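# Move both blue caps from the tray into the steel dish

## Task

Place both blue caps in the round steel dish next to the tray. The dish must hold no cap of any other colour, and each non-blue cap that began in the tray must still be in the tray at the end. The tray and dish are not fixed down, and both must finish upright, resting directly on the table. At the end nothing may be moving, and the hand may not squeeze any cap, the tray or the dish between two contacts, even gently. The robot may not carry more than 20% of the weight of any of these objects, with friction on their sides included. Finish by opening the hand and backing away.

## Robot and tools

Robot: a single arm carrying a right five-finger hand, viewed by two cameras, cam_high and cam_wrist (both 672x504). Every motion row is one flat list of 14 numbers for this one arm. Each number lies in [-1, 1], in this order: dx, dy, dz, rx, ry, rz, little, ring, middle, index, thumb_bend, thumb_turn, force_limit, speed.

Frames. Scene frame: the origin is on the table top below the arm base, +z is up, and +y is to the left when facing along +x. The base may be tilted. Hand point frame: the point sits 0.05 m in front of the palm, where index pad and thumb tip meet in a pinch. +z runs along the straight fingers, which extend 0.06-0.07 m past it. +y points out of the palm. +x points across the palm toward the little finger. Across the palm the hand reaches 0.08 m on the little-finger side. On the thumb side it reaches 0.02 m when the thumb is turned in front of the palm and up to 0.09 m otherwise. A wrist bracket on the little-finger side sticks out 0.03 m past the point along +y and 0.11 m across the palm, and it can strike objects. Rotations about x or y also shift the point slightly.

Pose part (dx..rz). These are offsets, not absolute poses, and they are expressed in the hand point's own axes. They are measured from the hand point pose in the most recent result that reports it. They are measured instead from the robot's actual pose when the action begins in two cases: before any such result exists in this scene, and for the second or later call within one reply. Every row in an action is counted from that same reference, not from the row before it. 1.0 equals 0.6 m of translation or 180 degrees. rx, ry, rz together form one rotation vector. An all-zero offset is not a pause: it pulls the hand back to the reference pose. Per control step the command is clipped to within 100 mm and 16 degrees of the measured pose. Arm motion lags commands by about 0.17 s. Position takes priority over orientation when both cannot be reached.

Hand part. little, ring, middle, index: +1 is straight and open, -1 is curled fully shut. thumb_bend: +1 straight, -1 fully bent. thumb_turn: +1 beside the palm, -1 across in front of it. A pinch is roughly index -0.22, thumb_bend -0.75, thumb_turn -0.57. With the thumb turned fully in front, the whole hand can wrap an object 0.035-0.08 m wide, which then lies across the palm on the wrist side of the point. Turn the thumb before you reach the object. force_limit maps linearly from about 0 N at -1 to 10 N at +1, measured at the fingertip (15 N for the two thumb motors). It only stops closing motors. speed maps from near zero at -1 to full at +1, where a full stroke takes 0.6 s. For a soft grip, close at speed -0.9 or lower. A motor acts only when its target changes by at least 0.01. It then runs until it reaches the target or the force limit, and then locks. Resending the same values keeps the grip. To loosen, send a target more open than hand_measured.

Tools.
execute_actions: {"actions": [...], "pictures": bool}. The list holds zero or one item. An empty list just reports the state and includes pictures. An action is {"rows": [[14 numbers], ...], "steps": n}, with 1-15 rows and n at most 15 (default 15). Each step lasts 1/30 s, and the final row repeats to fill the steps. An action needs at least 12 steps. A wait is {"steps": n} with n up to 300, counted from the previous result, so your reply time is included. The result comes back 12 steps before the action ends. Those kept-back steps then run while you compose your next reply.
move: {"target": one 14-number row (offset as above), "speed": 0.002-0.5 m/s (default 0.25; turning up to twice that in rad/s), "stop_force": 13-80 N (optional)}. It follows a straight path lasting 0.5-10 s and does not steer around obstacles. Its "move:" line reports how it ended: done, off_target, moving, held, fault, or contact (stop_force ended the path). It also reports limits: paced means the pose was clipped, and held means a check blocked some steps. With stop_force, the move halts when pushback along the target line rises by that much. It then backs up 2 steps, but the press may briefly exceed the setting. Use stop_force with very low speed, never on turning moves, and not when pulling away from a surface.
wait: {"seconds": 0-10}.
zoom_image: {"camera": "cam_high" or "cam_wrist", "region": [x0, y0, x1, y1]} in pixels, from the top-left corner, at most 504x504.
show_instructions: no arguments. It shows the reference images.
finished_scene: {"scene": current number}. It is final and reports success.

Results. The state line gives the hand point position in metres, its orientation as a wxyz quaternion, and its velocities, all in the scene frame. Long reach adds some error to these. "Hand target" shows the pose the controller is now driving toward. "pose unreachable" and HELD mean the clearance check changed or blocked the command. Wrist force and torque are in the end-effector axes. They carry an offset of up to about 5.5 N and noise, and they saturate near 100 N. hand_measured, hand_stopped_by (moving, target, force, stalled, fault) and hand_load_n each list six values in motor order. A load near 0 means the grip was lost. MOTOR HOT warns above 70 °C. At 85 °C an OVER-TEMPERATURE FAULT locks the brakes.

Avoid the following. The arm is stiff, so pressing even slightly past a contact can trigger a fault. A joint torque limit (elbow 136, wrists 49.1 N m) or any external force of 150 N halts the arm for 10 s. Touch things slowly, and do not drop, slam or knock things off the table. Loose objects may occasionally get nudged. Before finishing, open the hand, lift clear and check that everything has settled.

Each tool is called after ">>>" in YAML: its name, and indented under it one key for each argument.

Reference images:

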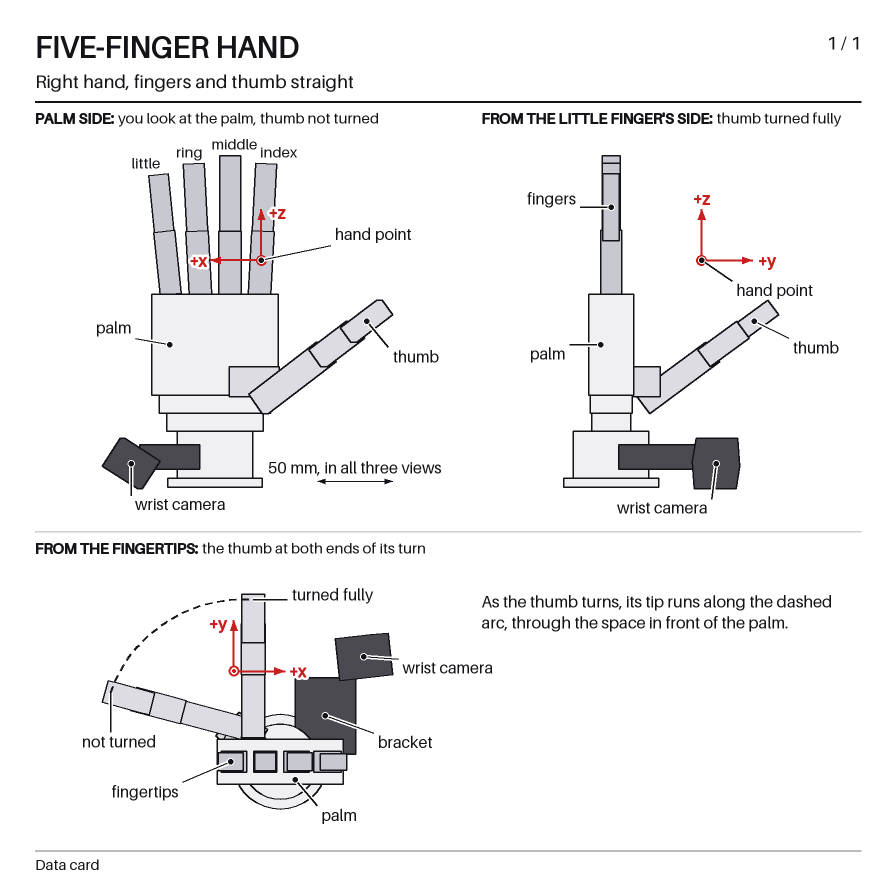

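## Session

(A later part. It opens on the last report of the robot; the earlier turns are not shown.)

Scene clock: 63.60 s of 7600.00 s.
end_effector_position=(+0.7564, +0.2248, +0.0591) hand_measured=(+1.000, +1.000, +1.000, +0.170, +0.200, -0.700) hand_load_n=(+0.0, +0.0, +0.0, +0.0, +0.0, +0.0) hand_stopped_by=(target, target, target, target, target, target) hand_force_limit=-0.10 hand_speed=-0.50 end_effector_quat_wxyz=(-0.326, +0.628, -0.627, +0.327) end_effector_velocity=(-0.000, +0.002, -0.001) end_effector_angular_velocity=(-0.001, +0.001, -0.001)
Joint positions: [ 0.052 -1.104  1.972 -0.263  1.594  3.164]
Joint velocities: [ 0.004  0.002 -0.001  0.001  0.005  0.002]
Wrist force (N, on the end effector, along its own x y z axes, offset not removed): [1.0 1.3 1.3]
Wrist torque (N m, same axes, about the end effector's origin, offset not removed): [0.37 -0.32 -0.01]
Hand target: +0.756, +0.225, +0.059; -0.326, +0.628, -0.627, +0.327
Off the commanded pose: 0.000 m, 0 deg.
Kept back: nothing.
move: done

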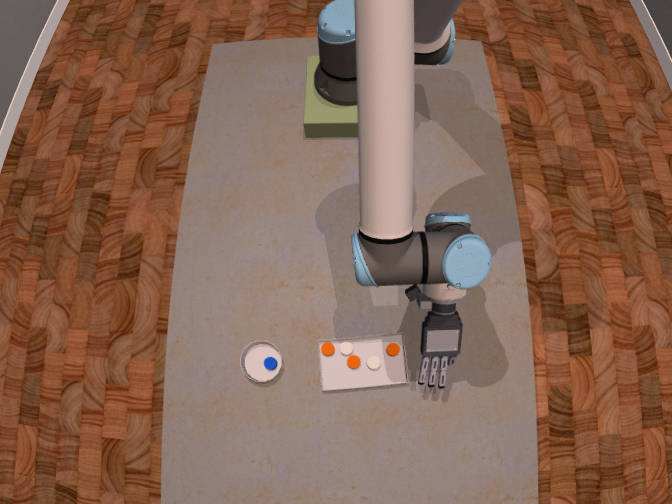

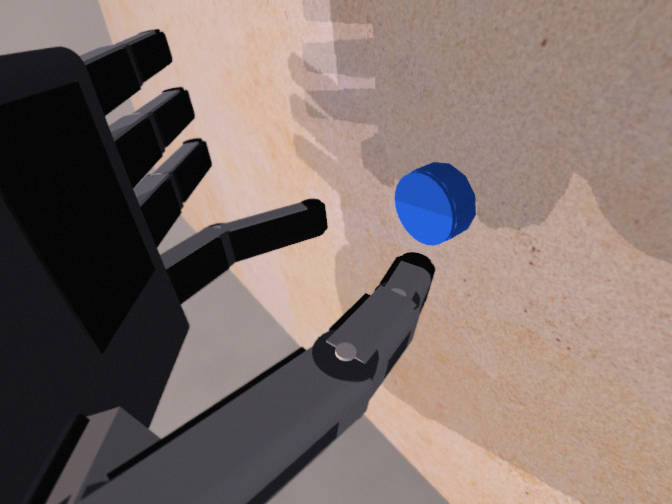

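>>> move:
  target: [0.0007, 0.0503, 0.0424, 0, 0, 0, 1, 1, 1, 0.09, 0.2, -0.70, -0.1, -0.88]
  speed: 0.06

>>> move:
  target: [0, 0.0003, 0.0002, 0, 0, 0, 1, 1, 1, -0.3, 0.2, -0.70, -0.1, -0.88]
  speed: 0.01

Scene clock: 65.57 s of 7600.00 s.
end_effector_position=(+0.7599, +0.2243, +0.0200) hand_measured=(+1.000, +1.000, +1.000, +0.090, +0.200, -0.700) hand_load_n=(+0.0, +0.0, +0.0, +0.0, +0.0, +0.0) hand_stopped_by=(target, target, target, target, target, target) hand_force_limit=-0.10 hand_speed=-0.88 end_effector_quat_wxyz=(-0.326, +0.628, -0.627, +0.327) end_effector_velocity=(-0.001, +0.000, -0.003) end_effector_angular_velocity=(+0.000, +0.001, +0.001)
Joint positions: [ 0.052 -1.046  1.976 -0.326  1.594  3.164]
Joint velocities: [-0.     0.004  0.001 -0.004 -0.001 -0.   ]
Wrist force (N, on the end effector, along its own x y z axes, offset not removed): [2.0 1.3 -2.0]
Wrist torque (N m, same axes, about the end effector's origin, offset not removed): [0.61 -0.32 -0.03]
Hand target: +0.760, +0.224, +0.020; -0.326, +0.628, -0.627, +0.327
Off the commanded pose: 0.000 m, 0 deg.
Kept back: nothing.
move: done

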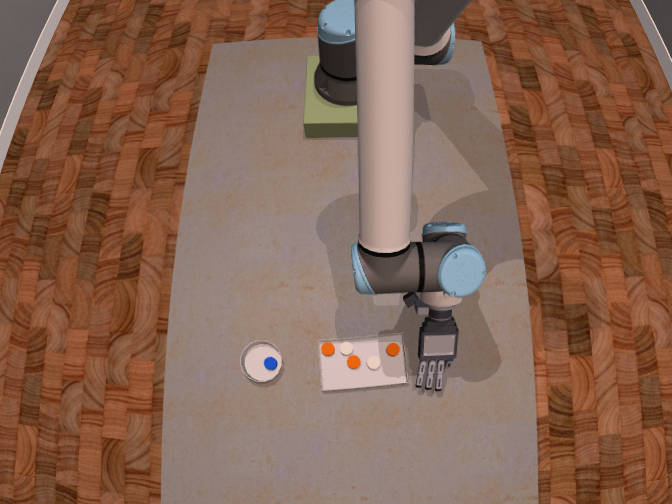

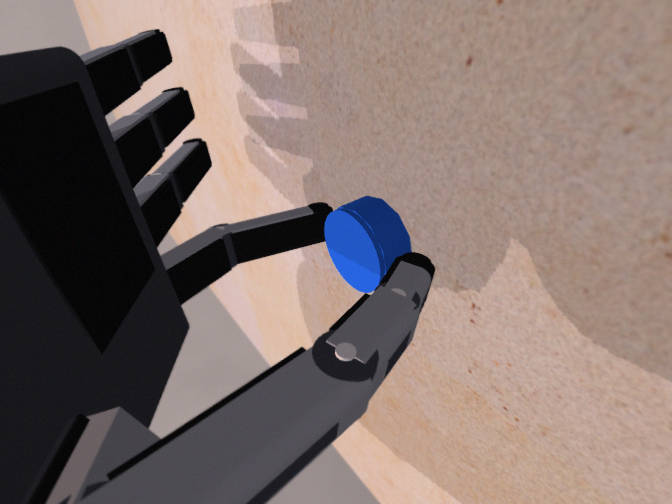

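Scene clock: 66.63 s of 7600.00 s.
end_effector_position=(+0.7599, +0.2243, +0.0197) hand_measured=(+1.000, +1.000, +1.000, -0.068, +0.202, -0.700) hand_load_n=(+0.0, +0.0, +0.0, +4.5, +3.5, +0.0) hand_stopped_by=(target, target, target, force, target, target) hand_force_limit=-0.10 hand_speed=-0.88 end_effector_quat_wxyz=(-0.326, +0.628, -0.627, +0.327) end_effector_velocity=(+0.000, -0.001, +0.000) end_effector_angular_velocity=(-0.000, +0.000, -0.001)
Joint positions: [ 0.052 -1.045  1.976 -0.326  1.594  3.164]
Joint velocities: [-0.001 -0.     0.     0.001  0.    -0.   ]
Wrist force (N, on the end effector, along its own x y z axes, offset not removed): [-1.0 -0.6 -1.4]
Wrist torque (N m, same axes, about the end effector's origin, offset not removed): [0.39 0.12 -0.15]
Hand target: +0.760, +0.224, +0.020; -0.326, +0.628, -0.627, +0.327
Off the commanded pose: 0.000 m, 0 deg.
Kept back: nothing.
move: done

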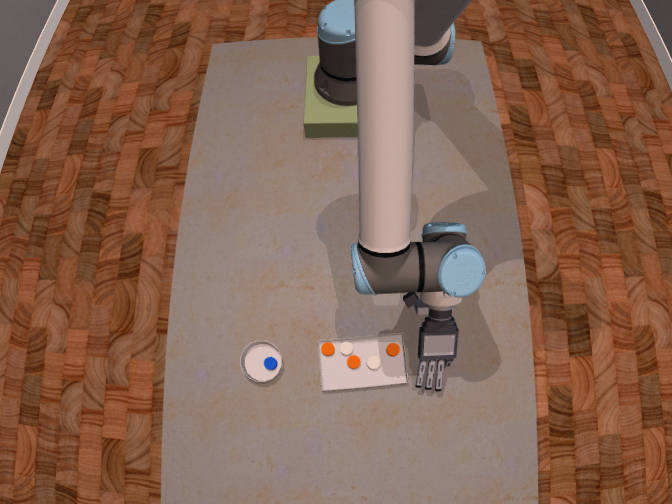

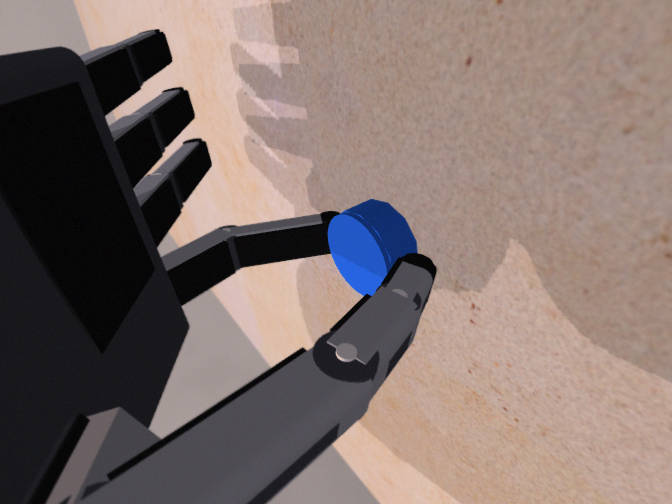

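>>> move:
  target: [0, -0.0683, -0.0478, 0, 0, 0, 1, 1, 1, -0.3, 0.2, -0.70, -0.1, -0.88]
  speed: 0.12

>>> move:
  target: [0.7447, -0.0234, 0.0406, 0, 0, 0, 1, 1, 1, -0.3, 0.2, -0.70, -0.1, -0.88]
  speed: 0.33

Scene clock: 68.10 s of 7600.00 s.
end_effector_position=(+0.7599, +0.2244, +0.0695) hand_measured=(+1.000, +1.000, +1.000, -0.068, +0.202, -0.700) hand_load_n=(+0.0, +0.0, +0.0, +4.0, +4.0, +0.0) hand_stopped_by=(target, target, target, force, target, target) hand_force_limit=-0.10 hand_speed=-0.88 end_effector_quat_wxyz=(-0.326, +0.628, -0.627, +0.327) end_effector_velocity=(-0.001, -0.001, +0.002) end_effector_angular_velocity=(-0.000, +0.002, -0.001)
Joint positions: [ 0.051 -1.114  1.962 -0.243  1.593  3.164]
Joint velocities: [-0.001 -0.003 -0.     0.005 -0.    -0.   ]
Wrist force (N, on the end effector, along its own x y z axes, offset not removed): [3.4 0.4 1.3]
Wrist torque (N m, same axes, about the end effector's origin, offset not removed): [0.21 -0.79 0.01]
Hand target: +0.760, +0.224, +0.070; -0.326, +0.628, -0.627, +0.327
Off the commanded pose: 0.000 m, 0 deg.
Kept back: nothing.
move: done

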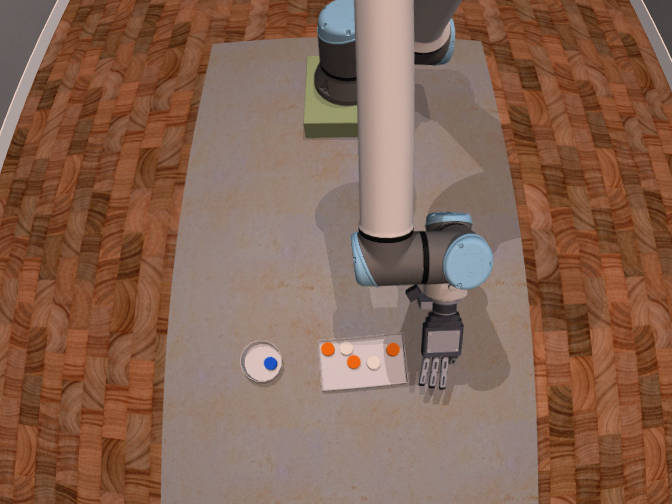

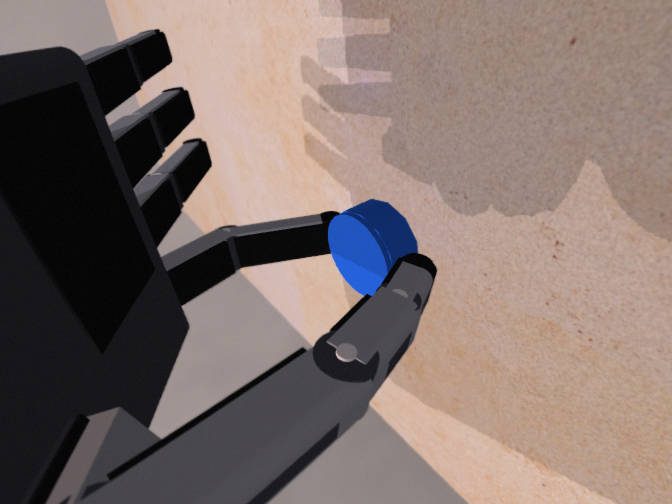

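Scene clock: 70.13 s of 7600.00 s.
end_effector_position=(+0.7886, -0.2224, +0.0677) hand_measured=(+1.000, +1.000, +1.000, -0.068, +0.202, -0.700) hand_load_n=(+0.0, +0.0, +0.0, +4.0, +4.0, +0.0) hand_stopped_by=(target, target, target, force, target, target) hand_force_limit=-0.10 hand_speed=-0.88 end_effector_quat_wxyz=(-0.326, +0.628, -0.627, +0.327) end_effector_velocity=(+0.001, -0.003, +0.001) end_effector_angular_velocity=(+0.000, -0.001, +0.001)
Joint positions: [-0.649 -1.025  1.839 -0.09   1.033  2.723]
Joint velocities: [-0.004  0.002 -0.004  0.003 -0.004 -0.003]
Wrist force (N, on the end effector, along its own x y z axes, offset not removed): [-1.8 -0.3 -3.3]
Wrist torque (N m, same axes, about the end effector's origin, offset not removed): [0.37 0.18 -0.21]
Hand target: +0.789, -0.223, +0.068; -0.326, +0.628, -0.627, +0.327
Off the commanded pose: 0.000 m, 0 deg.
Kept back: nothing.
move: done

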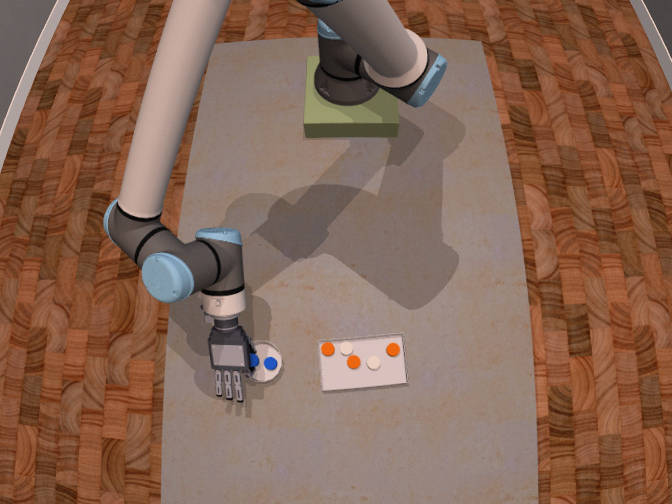

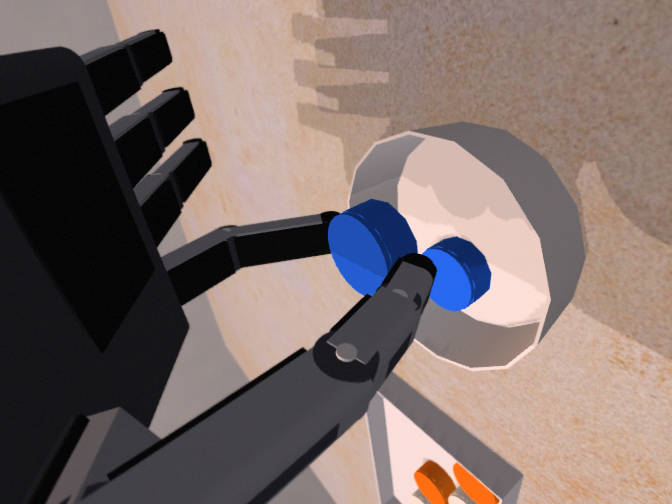

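>>> move:
  target: [0, 0.0624, 0.0437, 0, 0, 0, 1, 1, 1, -0.3, 0.2, -0.70, -0.1, -0.88]
  speed: 0.05

>>> move:
  target: [0, 0.0003, 0.0002, 0, 0, 0, 1, 1, 1, -0.005, 0.25, -0.70, -0.1, -0.85]
  speed: 0.01

Scene clock: 72.00 s of 7600.00 s.
end_effector_position=(+0.7885, -0.2224, +0.0223) hand_measured=(+1.000, +1.000, +1.000, -0.068, +0.202, -0.700) hand_load_n=(+0.0, +0.0, +0.0, +4.0, +4.0, +0.0) hand_stopped_by=(target, target, target, force, target, target) hand_force_limit=-0.10 hand_speed=-0.88 end_effector_quat_wxyz=(-0.326, +0.628, -0.627, +0.327) end_effector_velocity=(+0.001, +0.001, -0.002) end_effector_angular_velocity=(-0.001, -0.000, +0.002)
Joint positions: [-0.648 -0.967  1.851 -0.16   1.033  2.723]
Joint velocities: [ 0.002  0.003  0.    -0.004  0.    -0.   ]
Wrist force (N, on the end effector, along its own x y z axes, offset not removed): [-1.0 -1.2 1.1]
Wrist torque (N m, same axes, about the end effector's origin, offset not removed): [0.02 0.15 -0.19]
Hand target: +0.789, -0.222, +0.022; -0.326, +0.628, -0.627, +0.327
Off the commanded pose: 0.000 m, 0 deg.
Kept back: nothing.
move: done

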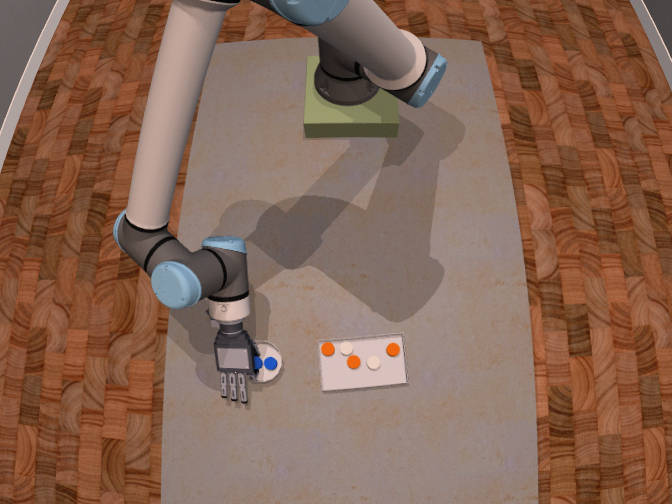

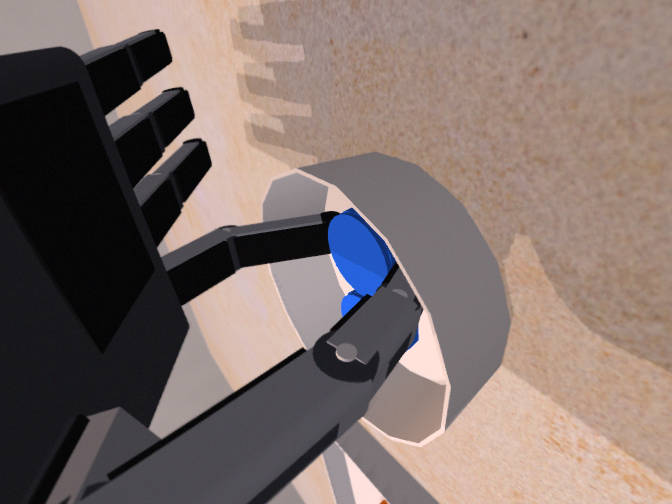

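Scene clock: 72.70 s of 7600.00 s.
end_effector_position=(+0.7885, -0.2224, +0.0221) hand_measured=(+1.000, +1.000, +1.000, -0.004, +0.250, -0.700) hand_load_n=(+0.0, +0.0, +0.0, +0.0, +0.0, +0.0) hand_stopped_by=(target, target, target, target, target, target) hand_force_limit=-0.10 hand_speed=-0.85 end_effector_quat_wxyz=(-0.326, +0.628, -0.627, +0.327) end_effector_velocity=(-0.000, +0.001, -0.000) end_effector_angular_velocity=(-0.000, +0.001, -0.000)
Joint positions: [-0.648 -0.967  1.851 -0.16   1.033  2.723]
Joint velocities: [ 0.001 -0.     0.001 -0.001  0.001  0.   ]
Wrist force (N, on the end effector, along its own x y z axes, offset not removed): [1.3 0.9 0.3]
Wrist torque (N m, same axes, about the end effector's origin, offset not removed): [0.30 -0.31 -0.06]
Hand target: +0.789, -0.222, +0.022; -0.326, +0.628, -0.627, +0.327
Off the commanded pose: 0.000 m, 0 deg.
Kept back: nothing.
move: done

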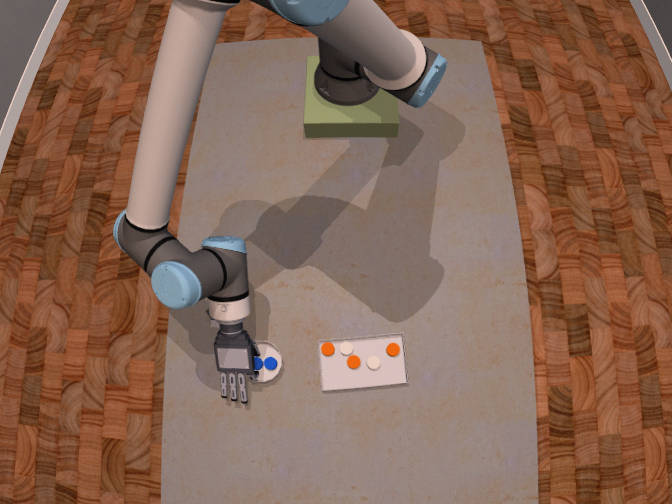

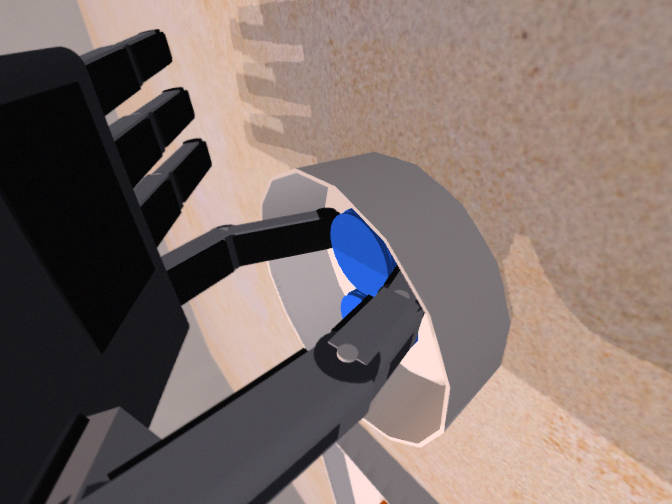

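Released. Lifting clear.

>>> move:
  target: [0, -0.1365, -0.0956, 0, 0, 0, 1, 1, 1, -0.005, 0.25, -0.70, -0.1, -0.85]
  speed: 0.15

Scene clock: 74.27 s of 7600.00 s.
end_effector_position=(+0.7886, -0.2222, +0.1218) hand_measured=(+1.000, +1.000, +1.000, -0.004, +0.250, -0.700) hand_load_n=(+0.0, +0.0, +0.0, +0.0, +0.0, +0.0) hand_stopped_by=(target, target, target, target, target, target) hand_force_limit=-0.10 hand_speed=-0.85 end_effector_quat_wxyz=(-0.326, +0.628, -0.627, +0.327) end_effector_velocity=(-0.001, -0.002, +0.003) end_effector_angular_velocity=(-0.001, +0.000, -0.003)
Joint positions: [-0.649 -1.089  1.818 -0.005  1.033  2.722]
Joint velocities: [-0.002 -0.003 -0.001  0.004  0.001 -0.   ]
Wrist force (N, on the end effector, along its own x y z axes, offset not removed): [-0.5 -0.7 -2.1]
Wrist torque (N m, same axes, about the end effector's origin, offset not removed): [0.27 0.00 -0.15]
Hand target: +0.789, -0.222, +0.122; -0.326, +0.628, -0.627, +0.327
Off the commanded pose: 0.000 m, 0 deg.
Kept back: nothing.
move: done

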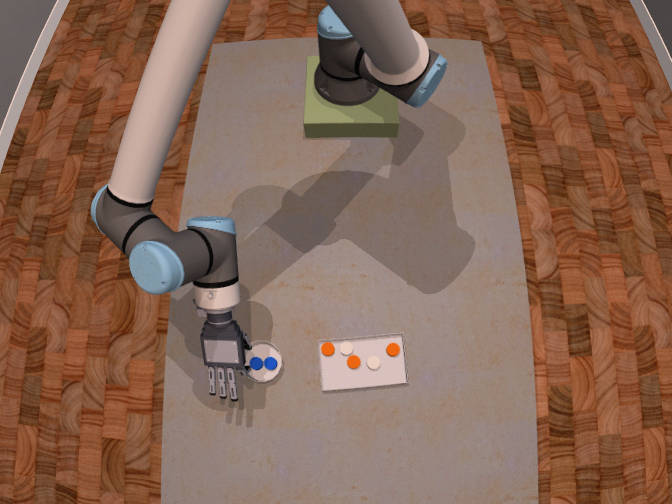

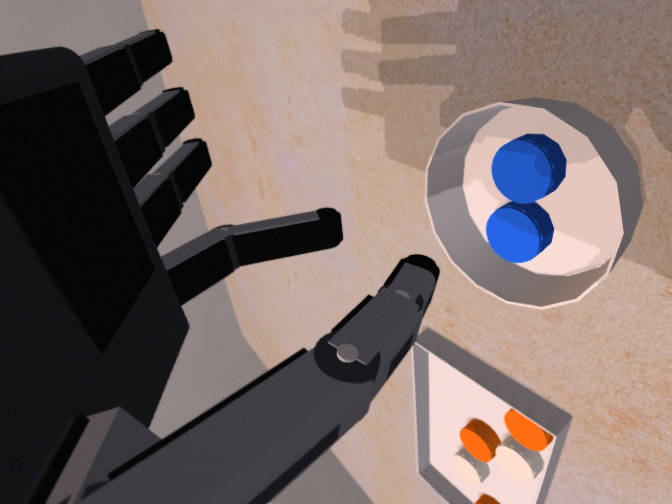

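Both blue caps are lying flat in the dish, all five other caps are still in the tray, and the hand is clear of everything.

>>> finished_scene:
  scene: 1

The scene is finished: the task was done.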